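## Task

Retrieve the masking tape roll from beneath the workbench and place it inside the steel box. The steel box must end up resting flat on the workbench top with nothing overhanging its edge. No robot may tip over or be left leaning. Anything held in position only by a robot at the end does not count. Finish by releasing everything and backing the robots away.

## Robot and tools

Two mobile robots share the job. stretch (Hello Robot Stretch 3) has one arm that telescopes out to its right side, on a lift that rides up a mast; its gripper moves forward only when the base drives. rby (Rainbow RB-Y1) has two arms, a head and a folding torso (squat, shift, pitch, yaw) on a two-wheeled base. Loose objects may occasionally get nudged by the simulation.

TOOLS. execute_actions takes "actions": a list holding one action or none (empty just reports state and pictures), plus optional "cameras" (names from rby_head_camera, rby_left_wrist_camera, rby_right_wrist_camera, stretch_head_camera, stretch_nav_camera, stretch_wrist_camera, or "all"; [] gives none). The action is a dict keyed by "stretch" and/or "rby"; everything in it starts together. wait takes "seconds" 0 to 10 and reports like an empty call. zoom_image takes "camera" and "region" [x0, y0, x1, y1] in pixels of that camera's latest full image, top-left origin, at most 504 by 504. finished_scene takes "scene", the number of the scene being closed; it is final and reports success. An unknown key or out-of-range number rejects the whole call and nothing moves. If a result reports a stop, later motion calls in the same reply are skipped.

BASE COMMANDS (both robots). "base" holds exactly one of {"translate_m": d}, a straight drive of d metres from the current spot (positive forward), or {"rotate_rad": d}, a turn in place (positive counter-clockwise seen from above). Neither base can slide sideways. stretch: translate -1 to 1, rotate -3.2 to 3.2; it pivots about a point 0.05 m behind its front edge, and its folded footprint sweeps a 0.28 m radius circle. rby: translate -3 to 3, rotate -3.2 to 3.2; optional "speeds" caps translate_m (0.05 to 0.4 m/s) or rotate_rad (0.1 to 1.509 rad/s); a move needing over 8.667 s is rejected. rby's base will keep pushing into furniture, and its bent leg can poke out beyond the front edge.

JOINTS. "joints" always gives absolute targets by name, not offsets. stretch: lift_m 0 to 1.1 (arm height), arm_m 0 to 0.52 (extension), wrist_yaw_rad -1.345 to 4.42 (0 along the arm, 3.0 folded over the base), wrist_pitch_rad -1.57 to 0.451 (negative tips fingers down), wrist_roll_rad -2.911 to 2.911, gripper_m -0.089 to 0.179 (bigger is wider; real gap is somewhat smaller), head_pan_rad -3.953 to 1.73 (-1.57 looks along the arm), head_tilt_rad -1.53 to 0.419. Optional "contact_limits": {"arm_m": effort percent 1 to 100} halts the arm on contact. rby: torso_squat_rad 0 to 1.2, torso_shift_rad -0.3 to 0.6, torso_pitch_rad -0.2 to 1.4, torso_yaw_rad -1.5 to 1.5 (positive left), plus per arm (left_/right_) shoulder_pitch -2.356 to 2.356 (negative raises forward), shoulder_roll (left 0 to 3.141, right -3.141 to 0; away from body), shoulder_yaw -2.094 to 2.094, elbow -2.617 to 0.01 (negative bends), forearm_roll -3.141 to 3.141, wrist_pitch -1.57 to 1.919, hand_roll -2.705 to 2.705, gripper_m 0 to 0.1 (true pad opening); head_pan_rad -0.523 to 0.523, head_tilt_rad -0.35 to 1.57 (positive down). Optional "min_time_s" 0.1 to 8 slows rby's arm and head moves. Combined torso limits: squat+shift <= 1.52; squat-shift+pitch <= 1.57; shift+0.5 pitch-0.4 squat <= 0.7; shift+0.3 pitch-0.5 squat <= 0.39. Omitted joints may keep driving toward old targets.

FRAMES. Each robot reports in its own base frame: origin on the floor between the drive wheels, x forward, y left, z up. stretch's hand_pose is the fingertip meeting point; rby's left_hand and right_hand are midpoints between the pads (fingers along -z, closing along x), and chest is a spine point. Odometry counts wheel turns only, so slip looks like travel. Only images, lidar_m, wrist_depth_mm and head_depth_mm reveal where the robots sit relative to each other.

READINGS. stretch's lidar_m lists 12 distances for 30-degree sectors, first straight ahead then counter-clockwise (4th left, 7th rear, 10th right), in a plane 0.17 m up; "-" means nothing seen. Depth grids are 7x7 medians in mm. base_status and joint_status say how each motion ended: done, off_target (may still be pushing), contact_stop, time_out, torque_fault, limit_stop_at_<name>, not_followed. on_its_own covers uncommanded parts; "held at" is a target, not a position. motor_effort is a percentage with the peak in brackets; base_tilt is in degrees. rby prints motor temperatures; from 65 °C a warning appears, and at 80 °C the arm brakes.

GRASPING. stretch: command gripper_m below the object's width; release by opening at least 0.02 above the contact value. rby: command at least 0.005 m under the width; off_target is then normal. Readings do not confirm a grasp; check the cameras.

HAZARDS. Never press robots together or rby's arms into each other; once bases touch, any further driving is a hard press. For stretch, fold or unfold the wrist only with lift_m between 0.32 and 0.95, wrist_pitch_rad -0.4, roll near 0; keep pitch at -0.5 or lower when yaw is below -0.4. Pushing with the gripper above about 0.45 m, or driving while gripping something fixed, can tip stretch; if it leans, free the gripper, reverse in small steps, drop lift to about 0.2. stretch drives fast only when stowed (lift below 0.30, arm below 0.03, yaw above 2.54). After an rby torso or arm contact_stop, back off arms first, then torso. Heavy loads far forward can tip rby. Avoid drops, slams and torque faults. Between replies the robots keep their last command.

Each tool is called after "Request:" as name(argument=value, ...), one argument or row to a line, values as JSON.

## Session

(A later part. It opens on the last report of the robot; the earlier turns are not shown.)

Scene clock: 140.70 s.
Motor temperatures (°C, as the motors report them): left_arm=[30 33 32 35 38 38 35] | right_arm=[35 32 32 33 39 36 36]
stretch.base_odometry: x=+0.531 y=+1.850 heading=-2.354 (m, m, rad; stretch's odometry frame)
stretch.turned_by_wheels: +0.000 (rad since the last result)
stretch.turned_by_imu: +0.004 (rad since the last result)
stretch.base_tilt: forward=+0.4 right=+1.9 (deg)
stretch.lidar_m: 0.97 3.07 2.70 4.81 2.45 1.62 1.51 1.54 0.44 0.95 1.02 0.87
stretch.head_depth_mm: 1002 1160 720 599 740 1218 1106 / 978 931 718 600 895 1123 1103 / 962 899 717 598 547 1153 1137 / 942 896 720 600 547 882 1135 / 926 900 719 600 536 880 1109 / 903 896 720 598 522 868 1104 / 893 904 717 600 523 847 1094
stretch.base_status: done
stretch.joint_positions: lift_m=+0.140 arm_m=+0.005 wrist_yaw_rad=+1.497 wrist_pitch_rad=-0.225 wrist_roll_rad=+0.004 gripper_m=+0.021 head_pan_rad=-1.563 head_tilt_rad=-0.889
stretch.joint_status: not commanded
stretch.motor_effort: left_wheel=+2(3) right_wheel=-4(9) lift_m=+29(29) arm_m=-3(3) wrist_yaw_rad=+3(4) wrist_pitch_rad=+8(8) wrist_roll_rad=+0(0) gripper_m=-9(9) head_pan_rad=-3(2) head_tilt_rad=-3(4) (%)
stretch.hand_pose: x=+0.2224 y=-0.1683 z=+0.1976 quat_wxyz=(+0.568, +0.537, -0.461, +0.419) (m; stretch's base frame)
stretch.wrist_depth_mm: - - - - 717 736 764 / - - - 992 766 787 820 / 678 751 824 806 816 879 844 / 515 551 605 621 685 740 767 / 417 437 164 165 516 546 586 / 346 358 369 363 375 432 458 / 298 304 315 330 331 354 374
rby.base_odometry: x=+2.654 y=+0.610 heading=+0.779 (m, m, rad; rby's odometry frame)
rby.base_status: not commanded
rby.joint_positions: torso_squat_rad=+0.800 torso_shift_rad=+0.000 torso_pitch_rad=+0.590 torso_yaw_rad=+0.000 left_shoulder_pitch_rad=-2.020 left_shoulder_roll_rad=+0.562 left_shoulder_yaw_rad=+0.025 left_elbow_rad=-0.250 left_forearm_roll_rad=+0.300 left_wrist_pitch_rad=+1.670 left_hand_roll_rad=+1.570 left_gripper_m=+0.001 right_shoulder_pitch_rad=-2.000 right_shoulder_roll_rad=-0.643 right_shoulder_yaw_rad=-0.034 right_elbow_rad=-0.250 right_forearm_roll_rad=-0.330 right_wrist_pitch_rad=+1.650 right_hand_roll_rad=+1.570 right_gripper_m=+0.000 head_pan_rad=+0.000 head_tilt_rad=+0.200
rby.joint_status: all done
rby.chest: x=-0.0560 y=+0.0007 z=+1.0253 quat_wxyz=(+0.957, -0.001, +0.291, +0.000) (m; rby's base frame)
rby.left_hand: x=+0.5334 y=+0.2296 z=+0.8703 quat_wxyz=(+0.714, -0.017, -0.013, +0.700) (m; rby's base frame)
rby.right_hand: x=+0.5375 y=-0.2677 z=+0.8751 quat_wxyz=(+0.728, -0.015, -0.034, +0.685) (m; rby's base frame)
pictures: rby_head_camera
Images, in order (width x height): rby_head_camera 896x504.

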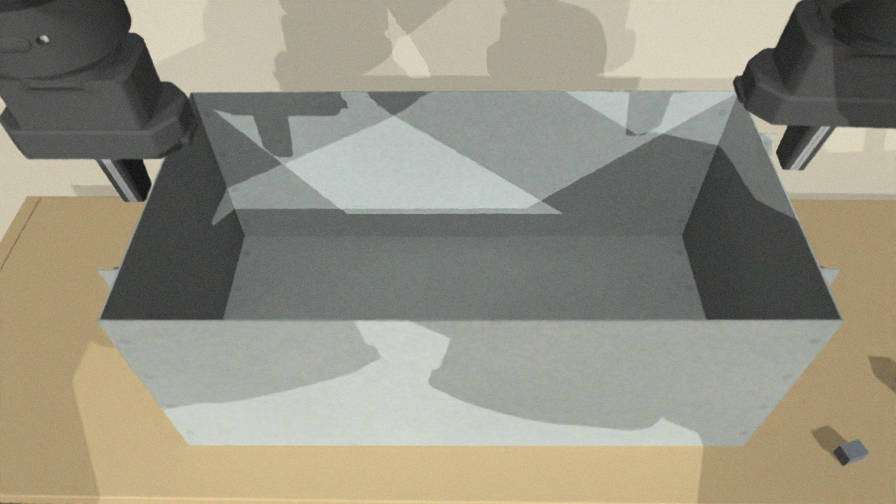

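Request:
execute_actions(
  actions=[
    {"rby":{"joints":{"torso_squat_rad":0.5,"left_shoulder_roll_rad":1.0,"left_shoulder_pitch_rad":-1.7,"left_forearm_roll_rad":1.87,"left_wrist_pitch_rad":1.9,"right_shoulder_roll_rad":-1.06,"right_shoulder_pitch_rad":-1.7,"right_forearm_roll_rad":-1.9,"right_wrist_pitch_rad":1.9,"left_gripper_m":0.06,"right_gripper_m":0.06}},"stretch":{"base":{"rotate_rad":0.15},"joints":{"lift_m":1.1,"head_pan_rad":0,"head_tilt_rad":-0.4}}},
  ],
  cameras=["rby_head_camera","rby_left_wrist_camera"],
)

Scene clock: 159.27 s.
Motor temperatures (°C, as the motors report them): left_arm=[30 33 32 35 38 38 35] | right_arm=[35 32 32 33 39 36 36]
stretch.base_odometry: x=+0.531 y=+1.850 heading=-2.204 (m, m, rad; stretch's odometry frame)
stretch.turned_by_wheels: +0.150 (rad since the last result)
stretch.turned_by_imu: +0.154 (rad since the last result)
stretch.base_tilt: forward=+0.4 right=+1.8 (deg)
stretch.lidar_m: 1.43 2.72 2.71 4.81 2.08 1.55 1.51 0.44 0.50 1.01 1.06 0.87
stretch.head_depth_mm: 2614 2714 2790 1196 909 1024 1119 / 2635 2815 3029 1393 1454 1523 1336 / 2630 2834 3009 3144 2217 1702 1376 / 2602 2842 3004 3155 2238 1720 1388 / 2607 2779 3005 3144 2305 1708 1382 / 2585 2736 3015 3189 2285 1723 1390 / 2600 2797 2975 3124 2348 1746 1391
stretch.base_status: done
stretch.joint_positions: lift_m=+1.100 arm_m=+0.005 wrist_yaw_rad=+1.498 wrist_pitch_rad=-0.224 wrist_roll_rad=+0.004 gripper_m=+0.021 head_pan_rad=-0.007 head_tilt_rad=-0.409
stretch.joint_status: all done
stretch.motor_effort: left_wheel=-3(5) right_wheel=+3(7) lift_m=+29(29) arm_m=-3(3) wrist_yaw_rad=+3(3) wrist_pitch_rad=+7(8) wrist_roll_rad=+0(0) gripper_m=-11(9) head_pan_rad=+2(37) head_tilt_rad=+3(23) (%)
stretch.hand_pose: x=+0.2224 y=-0.1683 z=+1.1578 quat_wxyz=(+0.568, +0.537, -0.462, +0.419) (m; stretch's base frame)
stretch.wrist_depth_mm: - - - - - - - / - - - - - - - / - - - - - - - / - - - - - - - / - - 164 164 769 804 891 / - - - - 593 645 680 / - - - - 504 535 555
rby.base_odometry: x=+2.654 y=+0.610 heading=+0.779 (m, m, rad; rby's odometry frame)
rby.base_status: not commanded
rby.joint_positions: torso_squat_rad=+0.500 torso_shift_rad=+0.000 torso_pitch_rad=+0.590 torso_yaw_rad=+0.000 left_shoulder_pitch_rad=-1.700 left_shoulder_roll_rad=+1.000 left_shoulder_yaw_rad=+0.025 left_elbow_rad=-0.250 left_forearm_roll_rad=+1.870 left_wrist_pitch_rad=+1.900 left_hand_roll_rad=+1.570 left_gripper_m=+0.060 right_shoulder_pitch_rad=-1.701 right_shoulder_roll_rad=-1.060 right_shoulder_yaw_rad=-0.034 right_elbow_rad=-0.250 right_forearm_roll_rad=-1.900 right_wrist_pitch_rad=+1.900 right_hand_roll_rad=+1.570 right_gripper_m=+0.060 head_pan_rad=+0.000 head_tilt_rad=+0.200
rby.joint_status: all done
rby.chest: x=-0.0560 y=+0.0008 z=+1.1519 quat_wxyz=(+0.957, -0.001, +0.291, +0.000) (m; rby's base frame)
rby.left_hand: x=+0.4808 y=+0.2603 z=+1.1288 quat_wxyz=(+0.502, -0.468, +0.427, +0.589) (m; rby's base frame)
rby.right_hand: x=+0.4806 y=-0.2842 z=+1.1493 quat_wxyz=(+0.591, +0.408, -0.492, +0.493) (m; rby's base frame)
pictures: rby_head_camera, rby_left_wrist_camera
Images, in order (width x height): rby_head_camera 896x504, rby_left_wrist_camera 644x364.

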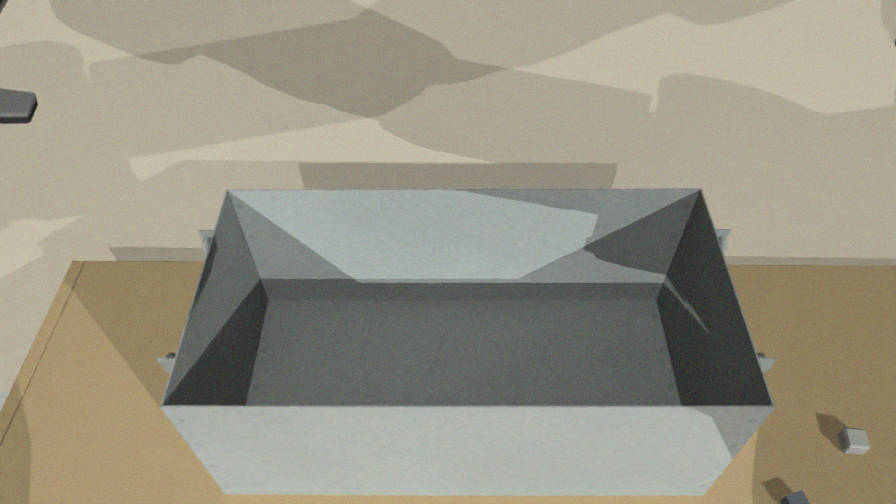

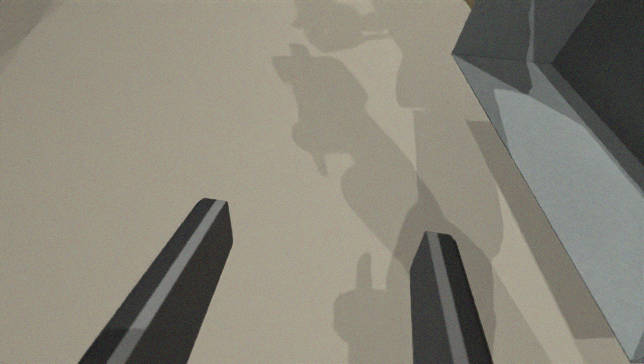

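Request:
execute_actions(
  actions=[
    {"rby":{"joints":{"left_shoulder_pitch_rad":-1.25,"right_shoulder_pitch_rad":-1.22,"left_elbow_rad":-0.1,"right_elbow_rad":-0.1}}},
  ],
  cameras=[],
)

Scene clock: 164.37 s.
Motor temperatures (°C, as the motors report them): left_arm=[30 33 32 35 38 38 35] | right_arm=[35 32 32 33 39 36 36]
stretch.base_odometry: x=+0.531 y=+1.850 heading=-2.204 (m, m, rad; stretch's odometry frame)
stretch.turned_by_wheels: +0.000 (rad since the last result)
stretch.turned_by_imu: +0.001 (rad since the last result)
stretch.base_tilt: forward=+0.5 right=+1.9 (deg)
stretch.lidar_m: 1.43 2.73 2.71 4.81 2.09 1.55 1.51 0.44 0.50 1.01 1.06 0.87
stretch.head_depth_mm: 2570 2708 2781 1196 902 1023 1119 / 2650 2807 3039 1398 1455 1531 1327 / 2609 2860 3055 3180 2239 1698 1367 / 2631 2807 3003 3161 2266 1705 1377 / 2583 2763 2971 3132 2268 1716 1385 / 2563 2784 2987 3159 2297 1724 1380 / 2568 2763 2967 3138 2335 1748 1389
stretch.base_status: not commanded
stretch.joint_positions: lift_m=+1.100 arm_m=+0.005 wrist_yaw_rad=+1.498 wrist_pitch_rad=-0.224 wrist_roll_rad=+0.004 gripper_m=+0.021 head_pan_rad=-0.007 head_tilt_rad=-0.409
stretch.joint_status: not commanded
stretch.motor_effort: left_wheel=-3(2) right_wheel=+3(2) lift_m=+29(29) arm_m=-4(2) wrist_yaw_rad=+3(3) wrist_pitch_rad=+8(8) wrist_roll_rad=+0(0) gripper_m=-10(10) head_pan_rad=+2(2) head_tilt_rad=+3(2) (%)
stretch.hand_pose: x=+0.2224 y=-0.1683 z=+1.1578 quat_wxyz=(+0.568, +0.537, -0.462, +0.419) (m; stretch's base frame)
stretch.wrist_depth_mm: - - - - - - - / - - - - - - - / - - - - - - - / - - - - - - - / - - 164 165 785 800 860 / - - - - 584 641 683 / - - - - 507 538 550
rby.base_odometry: x=+2.654 y=+0.610 heading=+0.779 (m, m, rad; rby's odometry frame)
rby.base_status: not commanded
rby.joint_positions: torso_squat_rad=+0.500 torso_shift_rad=+0.000 torso_pitch_rad=+0.590 torso_yaw_rad=+0.000 left_shoulder_pitch_rad=-1.250 left_shoulder_roll_rad=+1.000 left_shoulder_yaw_rad=+0.025 left_elbow_rad=-0.100 left_forearm_roll_rad=+1.870 left_wrist_pitch_rad=+1.900 left_hand_roll_rad=+1.570 left_gripper_m=+0.060 right_shoulder_pitch_rad=-1.220 right_shoulder_roll_rad=-1.060 right_shoulder_yaw_rad=-0.034 right_elbow_rad=-0.100 right_forearm_roll_rad=-1.900 right_wrist_pitch_rad=+1.900 right_hand_roll_rad=+1.570 right_gripper_m=+0.060 head_pan_rad=+0.000 head_tilt_rad=+0.200
rby.joint_status: all done
rby.chest: x=-0.0560 y=+0.0008 z=+1.1519 quat_wxyz=(+0.957, -0.001, +0.291, +0.000) (m; rby's base frame)
rby.left_hand: x=+0.3786 y=+0.3485 z=+0.9230 quat_wxyz=(+0.314, -0.331, +0.482, +0.748) (m; rby's base frame)
rby.right_hand: x=+0.3755 y=-0.3773 z=+0.9347 quat_wxyz=(+0.761, +0.459, -0.346, +0.301) (m; rby's base frame)
pictures: none
No camera images: the call's "cameras" was empty. Leave "cameras" out to get every camera's image.

Request:
execute_actions(
  actions=[
    {"rby":{"joints":{"torso_pitch_rad":1.0,"torso_squat_rad":0.3,"left_shoulder_pitch_rad":-1.5,"right_shoulder_pitch_rad":-1.48,"left_elbow_rad":-0.2,"right_elbow_rad":-0.2,"left_shoulder_roll_rad":1.1,"right_shoulder_roll_rad":-1.16,"left_hand_roll_rad":0.9,"right_hand_roll_rad":2.25,"left_forearm_roll_rad":2.1,"right_forearm_roll_rad":-2.13,"head_tilt_rad":0.0}}},
  ],
  cameras=["rby_head_camera"],
)

Scene clock: 180.30 s.
Motor temperatures (°C, as the motors report them): left_arm=[30 33 32 35 38 38 35] | right_arm=[34 33 32 33 39 36 36]
stretch.base_odometry: x=+0.531 y=+1.850 heading=-2.204 (m, m, rad; stretch's odometry frame)
stretch.turned_by_wheels: +0.000 (rad since the last result)
stretch.turned_by_imu: +0.001 (rad since the last result)
stretch.base_tilt: forward=+0.4 right=+1.8 (deg)
stretch.lidar_m: 1.43 2.71 2.71 4.81 2.09 1.55 1.51 0.44 0.50 1.01 1.06 0.87
stretch.head_depth_mm: 2618 2694 2795 1198 903 1024 1118 / 2629 2834 3045 1398 1449 1528 1330 / 2668 2846 3048 3173 2238 1696 1362 / 2616 2822 3003 3120 2244 1708 1371 / 2643 2803 3012 3130 2280 1709 1380 / 2602 2779 3011 3135 2283 1737 1389 / 2604 2767 2956 3140 2314 1746 1399
stretch.base_status: not commanded
stretch.joint_positions: lift_m=+1.100 arm_m=+0.005 wrist_yaw_rad=+1.498 wrist_pitch_rad=-0.224 wrist_roll_rad=+0.004 gripper_m=+0.021 head_pan_rad=-0.007 head_tilt_rad=-0.409
stretch.joint_status: not commanded
stretch.motor_effort: left_wheel=-3(3) right_wheel=+3(2) lift_m=+29(29) arm_m=-3(3) wrist_yaw_rad=+3(3) wrist_pitch_rad=+8(8) wrist_roll_rad=+0(0) gripper_m=-10(10) head_pan_rad=+3(3) head_tilt_rad=+2(2) (%)
stretch.hand_pose: x=+0.2224 y=-0.1683 z=+1.1578 quat_wxyz=(+0.568, +0.537, -0.462, +0.419) (m; stretch's base frame)
stretch.wrist_depth_mm: - - - - - - - / - - - - - - - / - - - - - - - / - - - - - - - / - - 164 165 778 804 858 / - - - 998 596 641 678 / - - - - 506 537 553
rby.base_odometry: x=+2.654 y=+0.610 heading=+0.779 (m, m, rad; rby's odometry frame)
rby.base_status: not commanded
rby.joint_positions: torso_squat_rad=+0.300 torso_shift_rad=+0.000 torso_pitch_rad=+1.000 torso_yaw_rad=+0.000 left_shoulder_pitch_rad=-1.500 left_shoulder_roll_rad=+1.100 left_shoulder_yaw_rad=+0.025 left_elbow_rad=-0.200 left_forearm_roll_rad=+2.100 left_wrist_pitch_rad=+1.900 left_hand_roll_rad=+0.900 left_gripper_m=+0.060 right_shoulder_pitch_rad=-1.480 right_shoulder_roll_rad=-1.160 right_shoulder_yaw_rad=-0.034 right_elbow_rad=-0.200 right_forearm_roll_rad=-2.130 right_wrist_pitch_rad=+1.900 right_hand_roll_rad=+2.250 right_gripper_m=+0.060 head_pan_rad=+0.000 head_tilt_rad=+0.000
rby.joint_status: all done
rby.chest: x=+0.0322 y=+0.0007 z=+1.1165 quat_wxyz=(+0.878, -0.001, +0.479, +0.000) (m; rby's base frame)
rby.left_hand: x=+0.4857 y=+0.3347 z=+0.8660 quat_wxyz=(+0.520, -0.525, +0.361, +0.569) (m; rby's base frame)
rby.right_hand: x=+0.4873 y=-0.3607 z=+0.8816 quat_wxyz=(+0.577, +0.331, -0.533, +0.523) (m; rby's base frame)
pictures: rby_head_camera
Images, in order (width x height): rby_head_camera 896x504.

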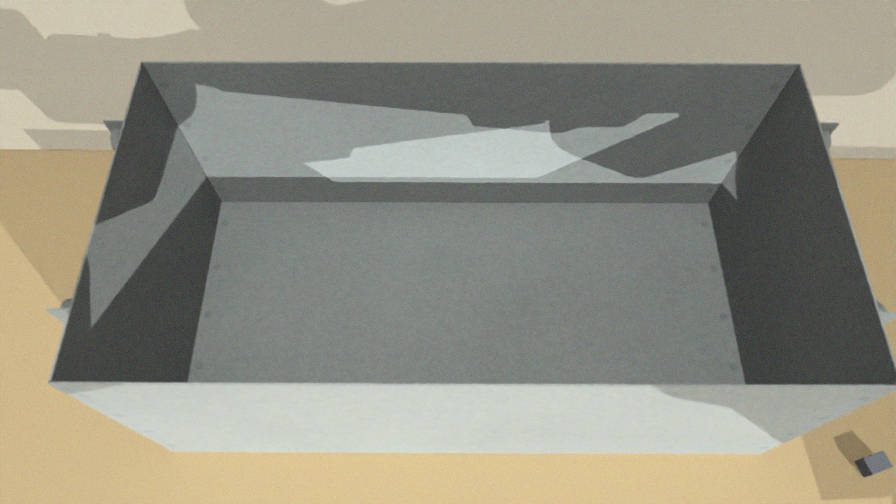

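Request:
execute_actions(
  actions=[
    {"rby":{"base":{"translate_m":0.06},"joints":{"torso_squat_rad":0.57,"left_shoulder_pitch_rad":-1.4,"right_shoulder_pitch_rad":-1.35,"left_forearm_roll_rad":2.25,"right_forearm_roll_rad":-2.3}}},
  ],
  cameras=["rby_left_wrist_camera","rby_right_wrist_camera"],
)

Scene clock: 187.03 s.
Motor temperatures (°C, as the motors report them): left_arm=[30 33 32 35 38 38 35] | right_arm=[34 33 32 33 39 36 36]
stretch.base_odometry: x=+0.531 y=+1.850 heading=-2.204 (m, m, rad; stretch's odometry frame)
stretch.turned_by_wheels: +0.000 (rad since the last result)
stretch.turned_by_imu: +0.001 (rad since the last result)
stretch.base_tilt: forward=+0.3 right=+1.9 (deg)
stretch.lidar_m: 1.43 2.76 2.77 4.82 2.08 1.55 1.51 0.44 0.49 1.01 1.06 0.87
stretch.head_depth_mm: 2623 2711 2764 1195 905 1026 1114 / 2661 2841 3045 1395 1446 1515 1338 / 2603 2795 3008 3170 2232 1700 1377 / 2613 2798 3013 3179 2268 1697 1379 / 2603 2787 2992 3135 2289 1729 1381 / 2602 2756 3010 3138 2293 1728 1395 / 2589 2742 2961 3143 2320 1744 1393
stretch.base_status: not commanded
stretch.joint_positions: lift_m=+1.100 arm_m=+0.005 wrist_yaw_rad=+1.498 wrist_pitch_rad=-0.224 wrist_roll_rad=+0.004 gripper_m=+0.021 head_pan_rad=-0.007 head_tilt_rad=-0.409
stretch.joint_status: not commanded
stretch.motor_effort: left_wheel=-3(3) right_wheel=+2(3) lift_m=+29(29) arm_m=-3(3) wrist_yaw_rad=+3(3) wrist_pitch_rad=+8(8) wrist_roll_rad=+0(0) gripper_m=-9(10) head_pan_rad=+3(3) head_tilt_rad=+3(2) (%)
stretch.hand_pose: x=+0.2224 y=-0.1683 z=+1.1578 quat_wxyz=(+0.568, +0.537, -0.462, +0.419) (m; stretch's base frame)
stretch.wrist_depth_mm: - - - - - - - / - - - - - - - / - - - - - - - / - - - - - - - / - - 165 165 783 811 870 / - - - - 593 644 676 / - - - - 509 537 552
rby.base_odometry: x=+2.697 y=+0.652 heading=+0.779 (m, m, rad; rby's odometry frame)
rby.base_status: done
rby.joint_positions: torso_squat_rad=+0.570 torso_shift_rad=+0.000 torso_pitch_rad=+0.998 torso_yaw_rad=+0.000 left_shoulder_pitch_rad=-1.400 left_shoulder_roll_rad=+1.100 left_shoulder_yaw_rad=+0.025 left_elbow_rad=-0.200 left_forearm_roll_rad=+2.250 left_wrist_pitch_rad=+1.900 left_hand_roll_rad=+0.900 left_gripper_m=+0.060 right_shoulder_pitch_rad=-1.350 right_shoulder_roll_rad=-1.160 right_shoulder_yaw_rad=-0.034 right_elbow_rad=-0.200 right_forearm_roll_rad=-2.300 right_wrist_pitch_rad=+1.900 right_hand_roll_rad=+2.250 right_gripper_m=+0.060 head_pan_rad=+0.000 head_tilt_rad=+0.000
rby.joint_status: all done
rby.chest: x=+0.0320 y=+0.0007 z=+1.0374 quat_wxyz=(+0.878, -0.001, +0.479, +0.000) (m; rby's base frame)
rby.left_hand: x=+0.4732 y=+0.3505 z=+0.7829 quat_wxyz=(+0.476, -0.557, +0.360, +0.578) (m; rby's base frame)
rby.right_hand: x=+0.4685 y=-0.3808 z=+0.7944 quat_wxyz=(+0.591, +0.330, -0.563, +0.473) (m; rby's base frame)
pictures: rby_left_wrist_camera, rby_right_wrist_camera
Images, in order (width x height): rby_left_wrist_camera 644x364, rby_right_wrist_camera 644x364.

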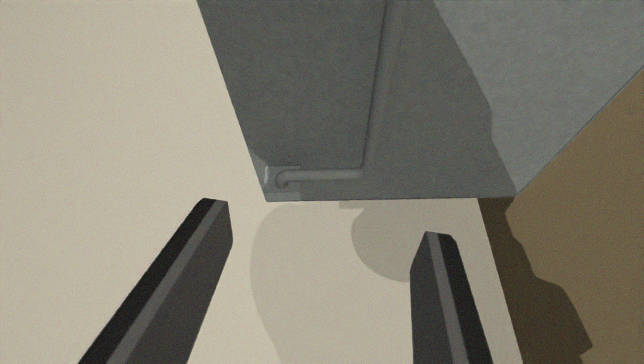

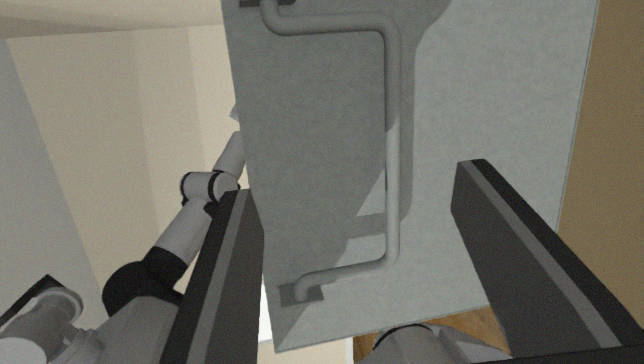

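Request:
execute_actions(
  actions=[
    {"rby":{"joints":{"left_shoulder_roll_rad":0.97,"right_shoulder_roll_rad":-1.04}}},
  ],
  cameras=["rby_left_wrist_camera","rby_right_wrist_camera","rby_head_camera"],
)

Scene clock: 190.90 s.
Motor temperatures (°C, as the motors report them): left_arm=[30 33 32 35 38 38 35] | right_arm=[34 33 32 33 39 36 36]
stretch.base_odometry: x=+0.531 y=+1.850 heading=-2.204 (m, m, rad; stretch's odometry frame)
stretch.turned_by_wheels: +0.000 (rad since the last result)
stretch.turned_by_imu: +0.001 (rad since the last result)
stretch.base_tilt: forward=+0.3 right=+1.9 (deg)
stretch.lidar_m: 1.43 2.76 2.78 4.83 2.08 1.55 1.51 0.44 0.50 1.01 1.06 0.87
stretch.head_depth_mm: 2582 2714 2800 1196 903 1023 1119 / 2662 2840 3052 1395 1461 1525 1319 / 2644 2824 3016 3199 2233 1687 1370 / 2651 2808 3043 3141 2247 1717 1374 / 2616 2772 2998 3147 2270 1722 1390 / 2575 2783 2986 3116 2288 1729 1386 / 2604 2763 2976 3137 2308 1740 1404
stretch.base_status: not commanded
stretch.joint_positions: lift_m=+1.100 arm_m=+0.005 wrist_yaw_rad=+1.498 wrist_pitch_rad=-0.224 wrist_roll_rad=+0.004 gripper_m=+0.021 head_pan_rad=-0.007 head_tilt_rad=-0.409
stretch.joint_status: not commanded
stretch.motor_effort: left_wheel=-3(3) right_wheel=+3(3) lift_m=+29(29) arm_m=-3(3) wrist_yaw_rad=+3(3) wrist_pitch_rad=+8(8) wrist_roll_rad=+0(1) gripper_m=-10(9) head_pan_rad=+2(2) head_tilt_rad=+2(2) (%)
stretch.hand_pose: x=+0.2224 y=-0.1683 z=+1.1578 quat_wxyz=(+0.568, +0.537, -0.462, +0.419) (m; stretch's base frame)
stretch.wrist_depth_mm: - - - - - - - / - - - - - - - / - - - - - - - / - - - - - - - / - - 164 164 792 807 865 / - - - 997 593 653 678 / - - - - 506 535 553
rby.base_odometry: x=+2.697 y=+0.652 heading=+0.779 (m, m, rad; rby's odometry frame)
rby.base_status: not commanded
rby.joint_positions: torso_squat_rad=+0.570 torso_shift_rad=+0.000 torso_pitch_rad=+0.998 torso_yaw_rad=+0.000 left_shoulder_pitch_rad=-1.400 left_shoulder_roll_rad=+0.970 left_shoulder_yaw_rad=+0.025 left_elbow_rad=-0.200 left_forearm_roll_rad=+2.250 left_wrist_pitch_rad=+1.900 left_hand_roll_rad=+0.900 left_gripper_m=+0.060 right_shoulder_pitch_rad=-1.350 right_shoulder_roll_rad=-1.040 right_shoulder_yaw_rad=-0.034 right_elbow_rad=-0.200 right_forearm_roll_rad=-2.300 right_wrist_pitch_rad=+1.900 right_hand_roll_rad=+2.250 right_gripper_m=+0.060 head_pan_rad=+0.000 head_tilt_rad=+0.000
rby.joint_status: all done
rby.chest: x=+0.0320 y=+0.0007 z=+1.0374 quat_wxyz=(+0.878, -0.001, +0.479, +0.000) (m; rby's base frame)
rby.left_hand: x=+0.4644 y=+0.2978 z=+0.7550 quat_wxyz=(+0.449, -0.562, +0.416, +0.557) (m; rby's base frame)
rby.right_hand: x=+0.4616 y=-0.3348 z=+0.7649 quat_wxyz=(+0.575, +0.381, -0.569, +0.447) (m; rby's base frame)
pictures: rby_head_camera, rby_left_wrist_camera, rby_right_wrist_camera
Images, in order (width x height): rby_head_camera 896x504, rby_left_wrist_camera 644x364, rby_right_wrist_camera 644x364.

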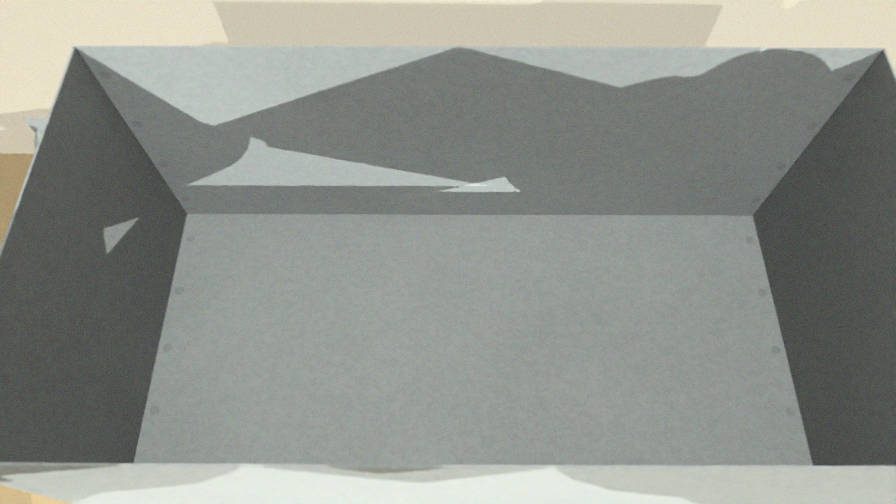

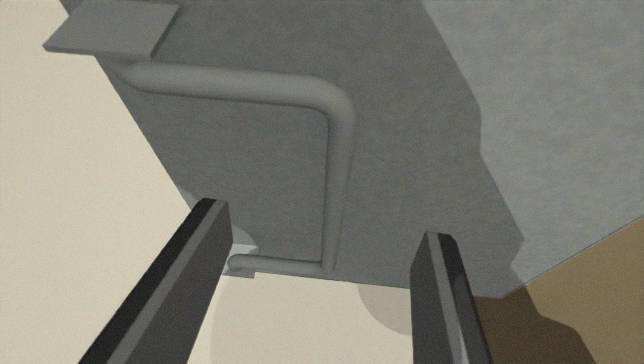

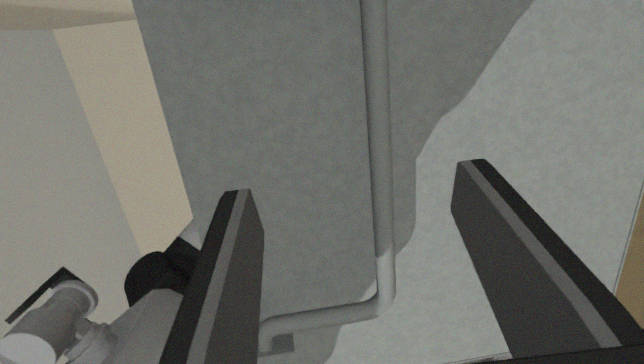

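Request:
execute_actions(
  actions=[
    {"rby":{"joints":{"left_shoulder_roll_rad":0.87,"right_shoulder_roll_rad":-0.94,"torso_squat_rad":0.52},"min_time_s":1.0}},
  ],
  cameras=["rby_left_wrist_camera","rby_right_wrist_camera"],
)

Request:
execute_actions(
  actions=[
    {"rby":{"joints":{"left_gripper_m":0,"right_gripper_m":0}}},
  ],
  cameras=["rby_left_wrist_camera","rby_right_wrist_camera"],
)

Scene clock: 196.97 s.
Motor temperatures (°C, as the motors report them): left_arm=[30 33 32 35 38 38 35] | right_arm=[34 33 32 33 39 36 36]
stretch.base_odometry: x=+0.531 y=+1.850 heading=-2.204 (m, m, rad; stretch's odometry frame)
stretch.turned_by_wheels: +0.000 (rad since the last result)
stretch.turned_by_imu: +0.001 (rad since the last result)
stretch.base_tilt: forward=+0.4 right=+1.9 (deg)
stretch.lidar_m: 1.43 2.75 2.78 4.82 2.08 1.55 1.51 0.44 0.50 1.01 1.06 0.87
stretch.head_depth_mm: 2571 2740 2793 1204 905 1026 1116 / 2664 2859 3051 1394 1457 1519 1328 / 2608 2817 3055 3177 2244 1706 1363 / 2602 2821 3035 3113 2258 1714 1374 / 2620 2797 3005 3129 2275 1720 1385 / 2602 2742 3005 3131 2291 1745 1393 / 2600 2758 2983 3135 2317 1738 1395
stretch.base_status: not commanded
stretch.joint_positions: lift_m=+1.100 arm_m=+0.005 wrist_yaw_rad=+1.498 wrist_pitch_rad=-0.224 wrist_roll_rad=+0.004 gripper_m=+0.021 head_pan_rad=-0.007 head_tilt_rad=-0.409
stretch.joint_status: not commanded
stretch.motor_effort: left_wheel=-2(3) right_wheel=+3(2) lift_m=+29(29) arm_m=-3(3) wrist_yaw_rad=+4(3) wrist_pitch_rad=+8(8) wrist_roll_rad=+0(0) gripper_m=-10(10) head_pan_rad=+3(3) head_tilt_rad=+2(2) (%)
stretch.hand_pose: x=+0.2224 y=-0.1683 z=+1.1578 quat_wxyz=(+0.568, +0.537, -0.462, +0.419) (m; stretch's base frame)
stretch.wrist_depth_mm: - - - - - - - / - - - - - - - / - - - - - - - / - - - - - - - / - - 164 165 781 816 864 / - - - - 596 644 685 / - - - - 510 533 559
rby.base_odometry: x=+2.697 y=+0.652 heading=+0.779 (m, m, rad; rby's odometry frame)
rby.base_status: not commanded
rby.joint_positions: torso_squat_rad=+0.520 torso_shift_rad=+0.000 torso_pitch_rad=+0.999 torso_yaw_rad=+0.000 left_shoulder_pitch_rad=-1.396 left_shoulder_roll_rad=+0.899 left_shoulder_yaw_rad=+0.028 left_elbow_rad=-0.197 left_forearm_roll_rad=+2.252 left_wrist_pitch_rad=+1.898 left_hand_roll_rad=+0.900 left_gripper_m=+0.060 right_shoulder_pitch_rad=-1.349 right_shoulder_roll_rad=-0.946 right_shoulder_yaw_rad=-0.036 right_elbow_rad=-0.199 right_forearm_roll_rad=-2.301 right_wrist_pitch_rad=+1.900 right_hand_roll_rad=+2.250 right_gripper_m=+0.060 head_pan_rad=+0.000 head_tilt_rad=+0.000
rby.joint_status: left_shoulder_roll_rad contact_stop (moved -0.071 of -0.100); the others done
rby.on_its_own: left_shoulder_roll_rad is held at +0.894, not at your +0.870, since a contact_stop
rby.chest: x=+0.0321 y=+0.0005 z=+1.0553 quat_wxyz=(+0.878, +0.000, +0.479, +0.000) (m; rby's base frame)
rby.left_hand: x=+0.4575 y=+0.2691 z=+0.7589 quat_wxyz=(+0.430, -0.564, +0.444, +0.548) (m; rby's base frame)
rby.right_hand: x=+0.4538 y=-0.2980 z=+0.7628 quat_wxyz=(+0.562, +0.420, -0.573, +0.423) (m; rby's base frame)
pictures: rby_left_wrist_camera, rby_right_wrist_camera
Images, in order (width x height): rby_left_wrist_camera 644x364, rby_right_wrist_camera 644x364.

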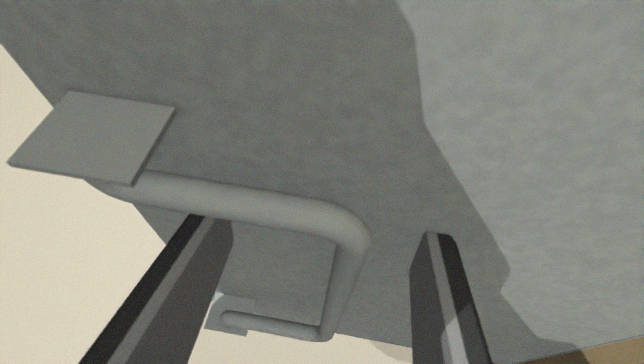

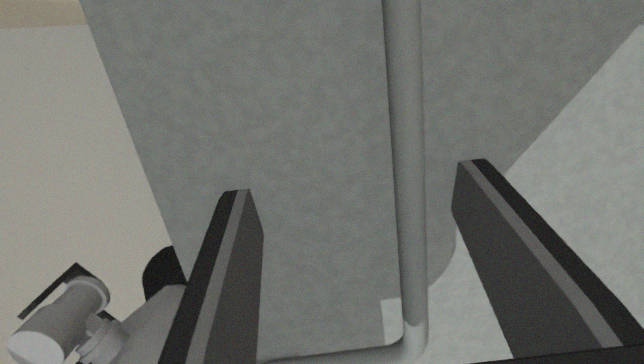

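not run: a stop came earlier in this reply.

Request:
execute_actions(
  actions=[
    {"rby":{"joints":{"left_shoulder_roll_rad":0.91,"right_shoulder_roll_rad":-0.955,"torso_squat_rad":0.55}}},
  ],
  cameras=[],
)

Request:
execute_actions(
  actions=[
    {"rby":{"base":{"translate_m":0.05},"speeds":{"translate_m":0.05}}},
  ],
  cameras=[],
)

Request:
execute_actions(
  actions=[
    {"rby":{"joints":{"left_gripper_m":0,"right_gripper_m":0}}},
  ],
  cameras=["rby_left_wrist_camera","rby_right_wrist_camera"],
)

Scene clock: 204.57 s.
Motor temperatures (°C, as the motors report them): left_arm=[30 33 32 35 38 38 35] | right_arm=[34 33 32 33 40 36 36]
stretch.base_odometry: x=+0.531 y=+1.850 heading=-2.204 (m, m, rad; stretch's odometry frame)
stretch.turned_by_wheels: +0.000 (rad since the last result)
stretch.turned_by_imu: +0.001 (rad since the last result)
stretch.base_tilt: forward=+0.4 right=+1.9 (deg)
stretch.lidar_m: 1.43 2.75 2.77 4.80 2.09 1.54 1.51 0.44 0.50 1.01 1.06 0.87
stretch.head_depth_mm: 2591 2693 2819 1203 905 1027 1124 / 2622 2825 3079 1391 1451 1522 1323 / 2614 2841 3057 3152 2228 1689 1363 / 2646 2804 2987 3170 2261 1722 1377 / 2613 2805 3026 3091 2273 1727 1383 / 2612 2815 2979 3172 2304 1732 1385 / 2610 2743 2952 3125 2311 1756 1399
stretch.base_status: not commanded
stretch.joint_positions: lift_m=+1.100 arm_m=+0.005 wrist_yaw_rad=+1.498 wrist_pitch_rad=-0.224 wrist_roll_rad=+0.004 gripper_m=+0.021 head_pan_rad=-0.007 head_tilt_rad=-0.409
stretch.joint_status: not commanded
stretch.motor_effort: left_wheel=-3(2) right_wheel=+3(2) lift_m=+29(29) arm_m=-3(2) wrist_yaw_rad=+3(3) wrist_pitch_rad=+8(7) wrist_roll_rad=+0(0) gripper_m=-10(10) head_pan_rad=+3(2) head_tilt_rad=+2(3) (%)
stretch.hand_pose: x=+0.2224 y=-0.1683 z=+1.1578 quat_wxyz=(+0.568, +0.537, -0.462, +0.419) (m; stretch's base frame)
stretch.wrist_depth_mm: - - - - - - - / - - - - - - - / - - - - - - - / - - - - - - - / - - 164 165 778 815 865 / - - - - 591 652 680 / - - - - 508 540 554
rby.base_odometry: x=+2.697 y=+0.652 heading=+0.779 (m, m, rad; rby's odometry frame)
rby.base_status: not commanded
rby.joint_positions: torso_squat_rad=+0.550 torso_shift_rad=+0.000 torso_pitch_rad=+1.000 torso_yaw_rad=+0.000 left_shoulder_pitch_rad=-1.397 left_shoulder_roll_rad=+0.910 left_shoulder_yaw_rad=+0.028 left_elbow_rad=-0.197 left_forearm_roll_rad=+2.252 left_wrist_pitch_rad=+1.899 left_hand_roll_rad=+0.900 left_gripper_m=+0.060 right_shoulder_pitch_rad=-1.350 right_shoulder_roll_rad=-0.955 right_shoulder_yaw_rad=-0.035 right_elbow_rad=-0.200 right_forearm_roll_rad=-2.300 right_wrist_pitch_rad=+1.900 right_hand_roll_rad=+2.250 right_gripper_m=+0.060 head_pan_rad=+0.000 head_tilt_rad=+0.000
rby.joint_status: all done
rby.chest: x=+0.0322 y=+0.0007 z=+1.0445 quat_wxyz=(+0.878, -0.001, +0.479, +0.000) (m; rby's base frame)
rby.left_hand: x=+0.4587 y=+0.2740 z=+0.7501 quat_wxyz=(+0.433, -0.563, +0.440, +0.549) (m; rby's base frame)
rby.right_hand: x=+0.4547 y=-0.3011 z=+0.7538 quat_wxyz=(+0.563, +0.417, -0.572, +0.427) (m; rby's base frame)
pictures: none
No camera images: the call's "cameras" was empty. Leave "cameras" out to get every camera's image.

Scene clock: 206.17 s.
Motor temperatures (°C, as the motors report them): left_arm=[30 33 32 35 38 38 35] | right_arm=[34 33 32 33 40 36 36]
stretch.base_odometry: x=+0.531 y=+1.850 heading=-2.204 (m, m, rad; stretch's odometry frame)
stretch.turned_by_wheels: +0.000 (rad since the last result)
stretch.turned_by_imu: +0.000 (rad since the last result)
stretch.base_tilt: forward=+0.4 right=+1.9 (deg)
stretch.lidar_m: 1.43 2.79 2.84 4.82 2.08 1.55 1.51 0.44 0.50 1.01 1.06 0.87
stretch.head_depth_mm: 2601 2718 2805 1198 905 1022 1115 / 2654 2851 3014 1392 1453 1535 1329 / 2602 2822 3052 3158 2240 1696 1371 / 2643 2805 3013 3139 2262 1706 1380 / 2609 2783 3042 3125 2285 1724 1383 / 2588 2759 2976 3193 2293 1723 1392 / 2575 2744 2976 3115 2307 1744 1396
stretch.base_status: not commanded
stretch.joint_positions: lift_m=+1.100 arm_m=+0.005 wrist_yaw_rad=+1.498 wrist_pitch_rad=-0.224 wrist_roll_rad=+0.004 gripper_m=+0.021 head_pan_rad=-0.007 head_tilt_rad=-0.409
stretch.joint_status: not commanded
stretch.motor_effort: left_wheel=-2(3) right_wheel=+3(2) lift_m=+29(29) arm_m=-3(3) wrist_yaw_rad=+3(3) wrist_pitch_rad=+8(8) wrist_roll_rad=+0(0) gripper_m=-9(10) head_pan_rad=+2(2) head_tilt_rad=+2(2) (%)
stretch.hand_pose: x=+0.2224 y=-0.1683 z=+1.1578 quat_wxyz=(+0.568, +0.537, -0.462, +0.419) (m; stretch's base frame)
stretch.wrist_depth_mm: - - - - - - - / - - - - - - - / - - - - - - - / - - - - - - - / - - 164 165 781 816 861 / - - - - 597 639 677 / - - - - 508 539 554
rby.base_odometry: x=+2.733 y=+0.688 heading=+0.779 (m, m, rad; rby's odometry frame)
rby.base_status: done
rby.joint_positions: torso_squat_rad=+0.550 torso_shift_rad=+0.000 torso_pitch_rad=+1.000 torso_yaw_rad=+0.000 left_shoulder_pitch_rad=-1.397 left_shoulder_roll_rad=+0.910 left_shoulder_yaw_rad=+0.028 left_elbow_rad=-0.197 left_forearm_roll_rad=+2.251 left_wrist_pitch_rad=+1.899 left_hand_roll_rad=+0.900 left_gripper_m=+0.060 right_shoulder_pitch_rad=-1.350 right_shoulder_roll_rad=-0.956 right_shoulder_yaw_rad=-0.034 right_elbow_rad=-0.200 right_forearm_roll_rad=-2.300 right_wrist_pitch_rad=+1.900 right_hand_roll_rad=+2.250 right_gripper_m=+0.060 head_pan_rad=+0.000 head_tilt_rad=+0.000
rby.joint_status: not commanded
rby.chest: x=+0.0322 y=+0.0006 z=+1.0445 quat_wxyz=(+0.878, +0.000, +0.479, +0.000) (m; rby's base frame)
rby.left_hand: x=+0.4588 y=+0.2738 z=+0.7501 quat_wxyz=(+0.433, -0.563, +0.440, +0.549) (m; rby's base frame)
rby.right_hand: x=+0.4547 y=-0.3015 z=+0.7538 quat_wxyz=(+0.563, +0.416, -0.572, +0.427) (m; rby's base frame)
pictures: none
No camera images: the call's "cameras" was empty. Leave "cameras" out to get every camera's image.

Scene clock: 207.47 s.
Motor temperatures (°C, as the motors report them): left_arm=[30 33 32 35 38 38 35] | right_arm=[34 33 32 33 40 36 36]
stretch.base_odometry: x=+0.531 y=+1.850 heading=-2.204 (m, m, rad; stretch's odometry frame)
stretch.turned_by_wheels: +0.000 (rad since the last result)
stretch.turned_by_imu: +0.000 (rad since the last result)
stretch.base_tilt: forward=+0.4 right=+1.8 (deg)
stretch.lidar_m: 1.43 2.79 2.84 4.81 2.08 1.55 1.51 0.44 0.50 1.01 1.06 0.87
stretch.head_depth_mm: 2588 2737 2797 1197 906 1024 1122 / 2629 2868 3047 1399 1453 1520 1326 / 2611 2837 3020 3137 2231 1702 1362 / 2615 2800 3005 3162 2257 1707 1375 / 2578 2785 3002 3167 2274 1726 1377 / 2546 2762 3019 3146 2299 1727 1388 / 2608 2757 2933 3146 2298 1735 1389
stretch.base_status: not commanded
stretch.joint_positions: lift_m=+1.100 arm_m=+0.005 wrist_yaw_rad=+1.498 wrist_pitch_rad=-0.224 wrist_roll_rad=+0.004 gripper_m=+0.021 head_pan_rad=-0.007 head_tilt_rad=-0.409
stretch.joint_status: not commanded
stretch.motor_effort: left_wheel=-3(2) right_wheel=+3(3) lift_m=+29(29) arm_m=-3(3) wrist_yaw_rad=+3(3) wrist_pitch_rad=+8(8) wrist_roll_rad=+0(0) gripper_m=-9(10) head_pan_rad=+2(3) head_tilt_rad=+2(3) (%)
stretch.hand_pose: x=+0.2224 y=-0.1683 z=+1.1578 quat_wxyz=(+0.568, +0.537, -0.462, +0.419) (m; stretch's base frame)
stretch.wrist_depth_mm: - - - - - - - / - - - - - - - / - - - - - - - / - - - - - - - / - - 164 165 777 816 861 / - - - - 592 641 681 / - - - - 509 539 556
rby.base_odometry: x=+2.733 y=+0.688 heading=+0.779 (m, m, rad; rby's odometry frame)
rby.base_status: not commanded
rby.joint_positions: torso_squat_rad=+0.550 torso_shift_rad=+0.000 torso_pitch_rad=+1.000 torso_yaw_rad=+0.000 left_shoulder_pitch_rad=-1.398 left_shoulder_roll_rad=+0.911 left_shoulder_yaw_rad=+0.028 left_elbow_rad=-0.198 left_forearm_roll_rad=+2.252 left_wrist_pitch_rad=+1.900 left_hand_roll_rad=+0.900 left_gripper_m=+0.008 right_shoulder_pitch_rad=-1.348 right_shoulder_roll_rad=-0.955 right_shoulder_yaw_rad=-0.034 right_elbow_rad=-0.199 right_forearm_roll_rad=-2.299 right_wrist_pitch_rad=+1.899 right_hand_roll_rad=+2.250 right_gripper_m=+0.006 head_pan_rad=+0.000 head_tilt_rad=+0.000
rby.joint_status: left_gripper_m off_target (ended at +0.008, target +0.000); right_gripper_m off_target (ended at +0.006, target +0.000)
rby.chest: x=+0.0323 y=+0.0005 z=+1.0444 quat_wxyz=(+0.878, +0.000, +0.479, +0.000) (m; rby's base frame)
rby.left_hand: x=+0.4590 y=+0.2740 z=+0.7507 quat_wxyz=(+0.434, -0.564, +0.440, +0.549) (m; rby's base frame)
rby.right_hand: x=+0.4541 y=-0.3012 z=+0.7523 quat_wxyz=(+0.564, +0.417, -0.571, +0.426) (m; rby's base frame)
pictures: rby_left_wrist_camera, rby_right_wrist_camera
Images, in order (width x height): rby_left_wrist_camera 644x364, rby_right_wrist_camera 644x364.

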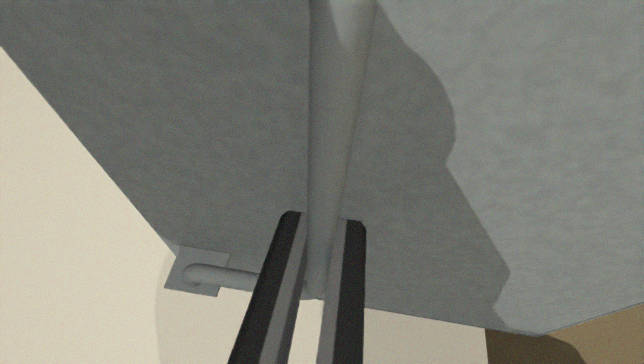

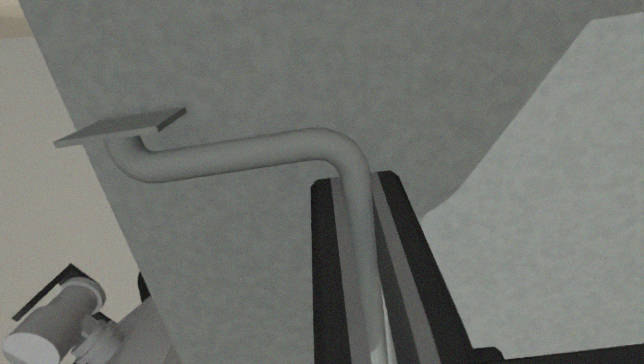

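Both handles are gripped. Lifting.

Request:
execute_actions(
  actions=[
    {"rby":{"joints":{"torso_squat_rad":0.0}}},
  ],
  cameras=[],
)

Request:
execute_actions(
  actions=[
    {"rby":{"joints":{"torso_pitch_rad":0.6,"left_hand_roll_rad":1.3,"right_hand_roll_rad":1.85,"head_tilt_rad":0.3},"min_time_s":1.7}},
  ],
  cameras=["rby_head_camera","stretch_nav_camera"],
)

Scene clock: 214.53 s.
Motor temperatures (°C, as the motors report them): left_arm=[30 33 32 35 38 38 35] | right_arm=[34 33 32 33 40 36 36]
stretch.base_odometry: x=+0.531 y=+1.850 heading=-2.204 (m, m, rad; stretch's odometry frame)
stretch.turned_by_wheels: +0.000 (rad since the last result)
stretch.turned_by_imu: +0.001 (rad since the last result)
stretch.base_tilt: forward=+0.3 right=+2.0 (deg)
stretch.lidar_m: 1.43 2.78 2.84 4.81 2.08 1.55 1.51 0.44 0.50 1.01 1.06 0.87
stretch.head_depth_mm: 2595 2696 2854 1194 904 1017 1118 / 2644 2857 3008 1393 1450 1528 1328 / 2616 2800 3013 3134 2226 1705 1368 / 2586 2800 2998 3135 2255 1703 1369 / 2606 2806 2977 3171 2246 1726 1386 / 2591 2755 2960 3158 2294 1732 1388 / 2599 2760 2971 3119 2313 1751 1395
stretch.base_status: not commanded
stretch.joint_positions: lift_m=+1.100 arm_m=+0.005 wrist_yaw_rad=+1.498 wrist_pitch_rad=-0.224 wrist_roll_rad=+0.004 gripper_m=+0.021 head_pan_rad=-0.007 head_tilt_rad=-0.409
stretch.joint_status: not commanded
stretch.motor_effort: left_wheel=-3(2) right_wheel=+2(2) lift_m=+29(29) arm_m=-3(3) wrist_yaw_rad=+3(4) wrist_pitch_rad=+7(8) wrist_roll_rad=+0(0) gripper_m=-10(10) head_pan_rad=+3(3) head_tilt_rad=+3(3) (%)
stretch.hand_pose: x=+0.2224 y=-0.1683 z=+1.1578 quat_wxyz=(+0.568, +0.537, -0.462, +0.419) (m; stretch's base frame)
stretch.wrist_depth_mm: - - - - - - - / - - - - - - - / - - - - - - - / - - - - - - - / - - 164 165 783 810 845 / - - - - 597 646 676 / - - - - 504 534 556
rby.base_odometry: x=+2.733 y=+0.688 heading=+0.779 (m, m, rad; rby's odometry frame)
rby.base_status: not commanded
rby.joint_positions: torso_squat_rad=+0.000 torso_shift_rad=+0.001 torso_pitch_rad=+1.002 torso_yaw_rad=+0.000 left_shoulder_pitch_rad=-1.395 left_shoulder_roll_rad=+0.910 left_shoulder_yaw_rad=+0.027 left_elbow_rad=-0.197 left_forearm_roll_rad=+2.250 left_wrist_pitch_rad=+1.898 left_hand_roll_rad=+0.900 left_gripper_m=+0.008 right_shoulder_pitch_rad=-1.348 right_shoulder_roll_rad=-0.955 right_shoulder_yaw_rad=-0.033 right_elbow_rad=-0.199 right_forearm_roll_rad=-2.299 right_wrist_pitch_rad=+1.899 right_hand_roll_rad=+2.250 right_gripper_m=+0.007 head_pan_rad=+0.000 head_tilt_rad=+0.000
rby.joint_status: all done
rby.chest: x=+0.0332 y=+0.0006 z=+1.1471 quat_wxyz=(+0.877, +0.000, +0.480, +0.000) (m; rby's base frame)
rby.left_hand: x=+0.4581 y=+0.2742 z=+0.8504 quat_wxyz=(+0.432, -0.561, +0.440, +0.551) (m; rby's base frame)
rby.right_hand: x=+0.4543 y=-0.3010 z=+0.8539 quat_wxyz=(+0.565, +0.417, -0.570, +0.426) (m; rby's base frame)
pictures: none
No camera images: the call's "cameras" was empty. Leave "cameras" out to get every camera's image.

Scene clock: 216.63 s.
Motor temperatures (°C, as the motors report them): left_arm=[30 33 32 35 38 38 35] | right_arm=[34 33 32 33 40 36 36]
stretch.base_odometry: x=+0.531 y=+1.850 heading=-2.204 (m, m, rad; stretch's odometry frame)
stretch.turned_by_wheels: +0.000 (rad since the last result)
stretch.turned_by_imu: +0.001 (rad since the last result)
stretch.base_tilt: forward=+0.4 right=+1.8 (deg)
stretch.lidar_m: 1.43 2.79 2.84 4.82 2.09 1.55 1.52 0.44 0.49 1.01 1.06 0.87
stretch.head_depth_mm: 2601 2712 2827 1199 903 1025 1112 / 2619 2784 3078 1399 1449 1516 1326 / 2628 2809 3039 3190 2214 1703 1373 / 2583 2775 3000 3134 2236 1714 1367 / 2599 2739 2985 3149 2267 1731 1371 / 2594 2735 2986 3172 2281 1727 1385 / 2546 2726 2987 3135 2287 1735 1391
stretch.base_status: not commanded
stretch.joint_positions: lift_m=+1.100 arm_m=+0.005 wrist_yaw_rad=+1.498 wrist_pitch_rad=-0.224 wrist_roll_rad=+0.004 gripper_m=+0.021 head_pan_rad=-0.007 head_tilt_rad=-0.409
stretch.joint_status: not commanded
stretch.motor_effort: left_wheel=-3(3) right_wheel=+3(3) lift_m=+29(29) arm_m=-3(3) wrist_yaw_rad=+3(3) wrist_pitch_rad=+8(8) wrist_roll_rad=+1(0) gripper_m=-9(9) head_pan_rad=+2(2) head_tilt_rad=+3(2) (%)
stretch.hand_pose: x=+0.2224 y=-0.1683 z=+1.1578 quat_wxyz=(+0.568, +0.537, -0.462, +0.419) (m; stretch's base frame)
stretch.wrist_depth_mm: - - - - - - - / - - - - - - - / - - - - - - - / - - - - - - - / - - 164 165 791 819 865 / - - - 990 595 643 671 / - - - - 510 536 556
rby.base_odometry: x=+2.733 y=+0.688 heading=+0.779 (m, m, rad; rby's odometry frame)
rby.base_status: not commanded
rby.joint_positions: torso_squat_rad=+0.000 torso_shift_rad=+0.001 torso_pitch_rad=+0.602 torso_yaw_rad=+0.000 left_shoulder_pitch_rad=-1.395 left_shoulder_roll_rad=+0.910 left_shoulder_yaw_rad=+0.026 left_elbow_rad=-0.196 left_forearm_roll_rad=+2.250 left_wrist_pitch_rad=+1.898 left_hand_roll_rad=+1.300 left_gripper_m=+0.008 right_shoulder_pitch_rad=-1.347 right_shoulder_roll_rad=-0.955 right_shoulder_yaw_rad=-0.033 right_elbow_rad=-0.199 right_forearm_roll_rad=-2.299 right_wrist_pitch_rad=+1.899 right_hand_roll_rad=+1.850 right_gripper_m=+0.007 head_pan_rad=+0.000 head_tilt_rad=+0.300
rby.joint_status: all done
rby.chest: x=-0.0524 y=+0.0007 z=+1.2355 quat_wxyz=(+0.955, +0.000, +0.296, +0.000) (m; rby's base frame)
rby.left_hand: x=+0.4542 y=+0.2744 z=+1.1274 quat_wxyz=(+0.416, -0.577, +0.470, +0.522) (m; rby's base frame)
rby.right_hand: x=+0.4494 y=-0.3010 z=+1.1292 quat_wxyz=(+0.531, +0.452, -0.593, +0.403) (m; rby's base frame)
pictures: rby_head_camera, stretch_nav_camera (sideways: a quarter turn counterclockwise sets it upright)
Images, in order (width x height): rby_head_camera 896x504, stretch_nav_camera 672x504.

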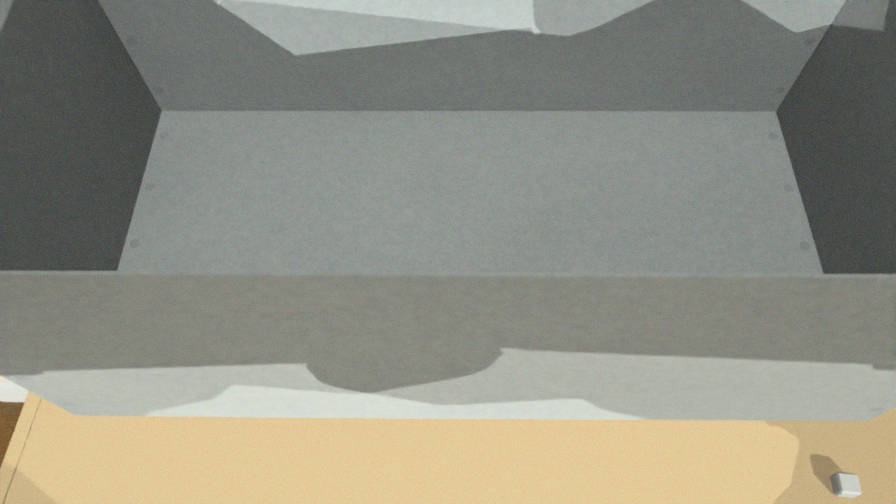

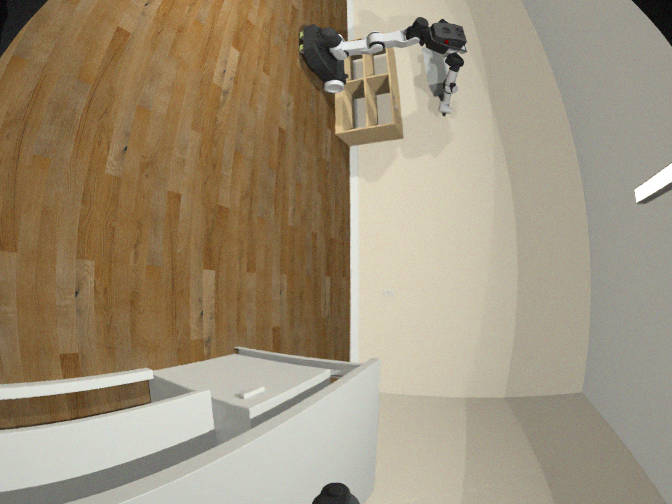

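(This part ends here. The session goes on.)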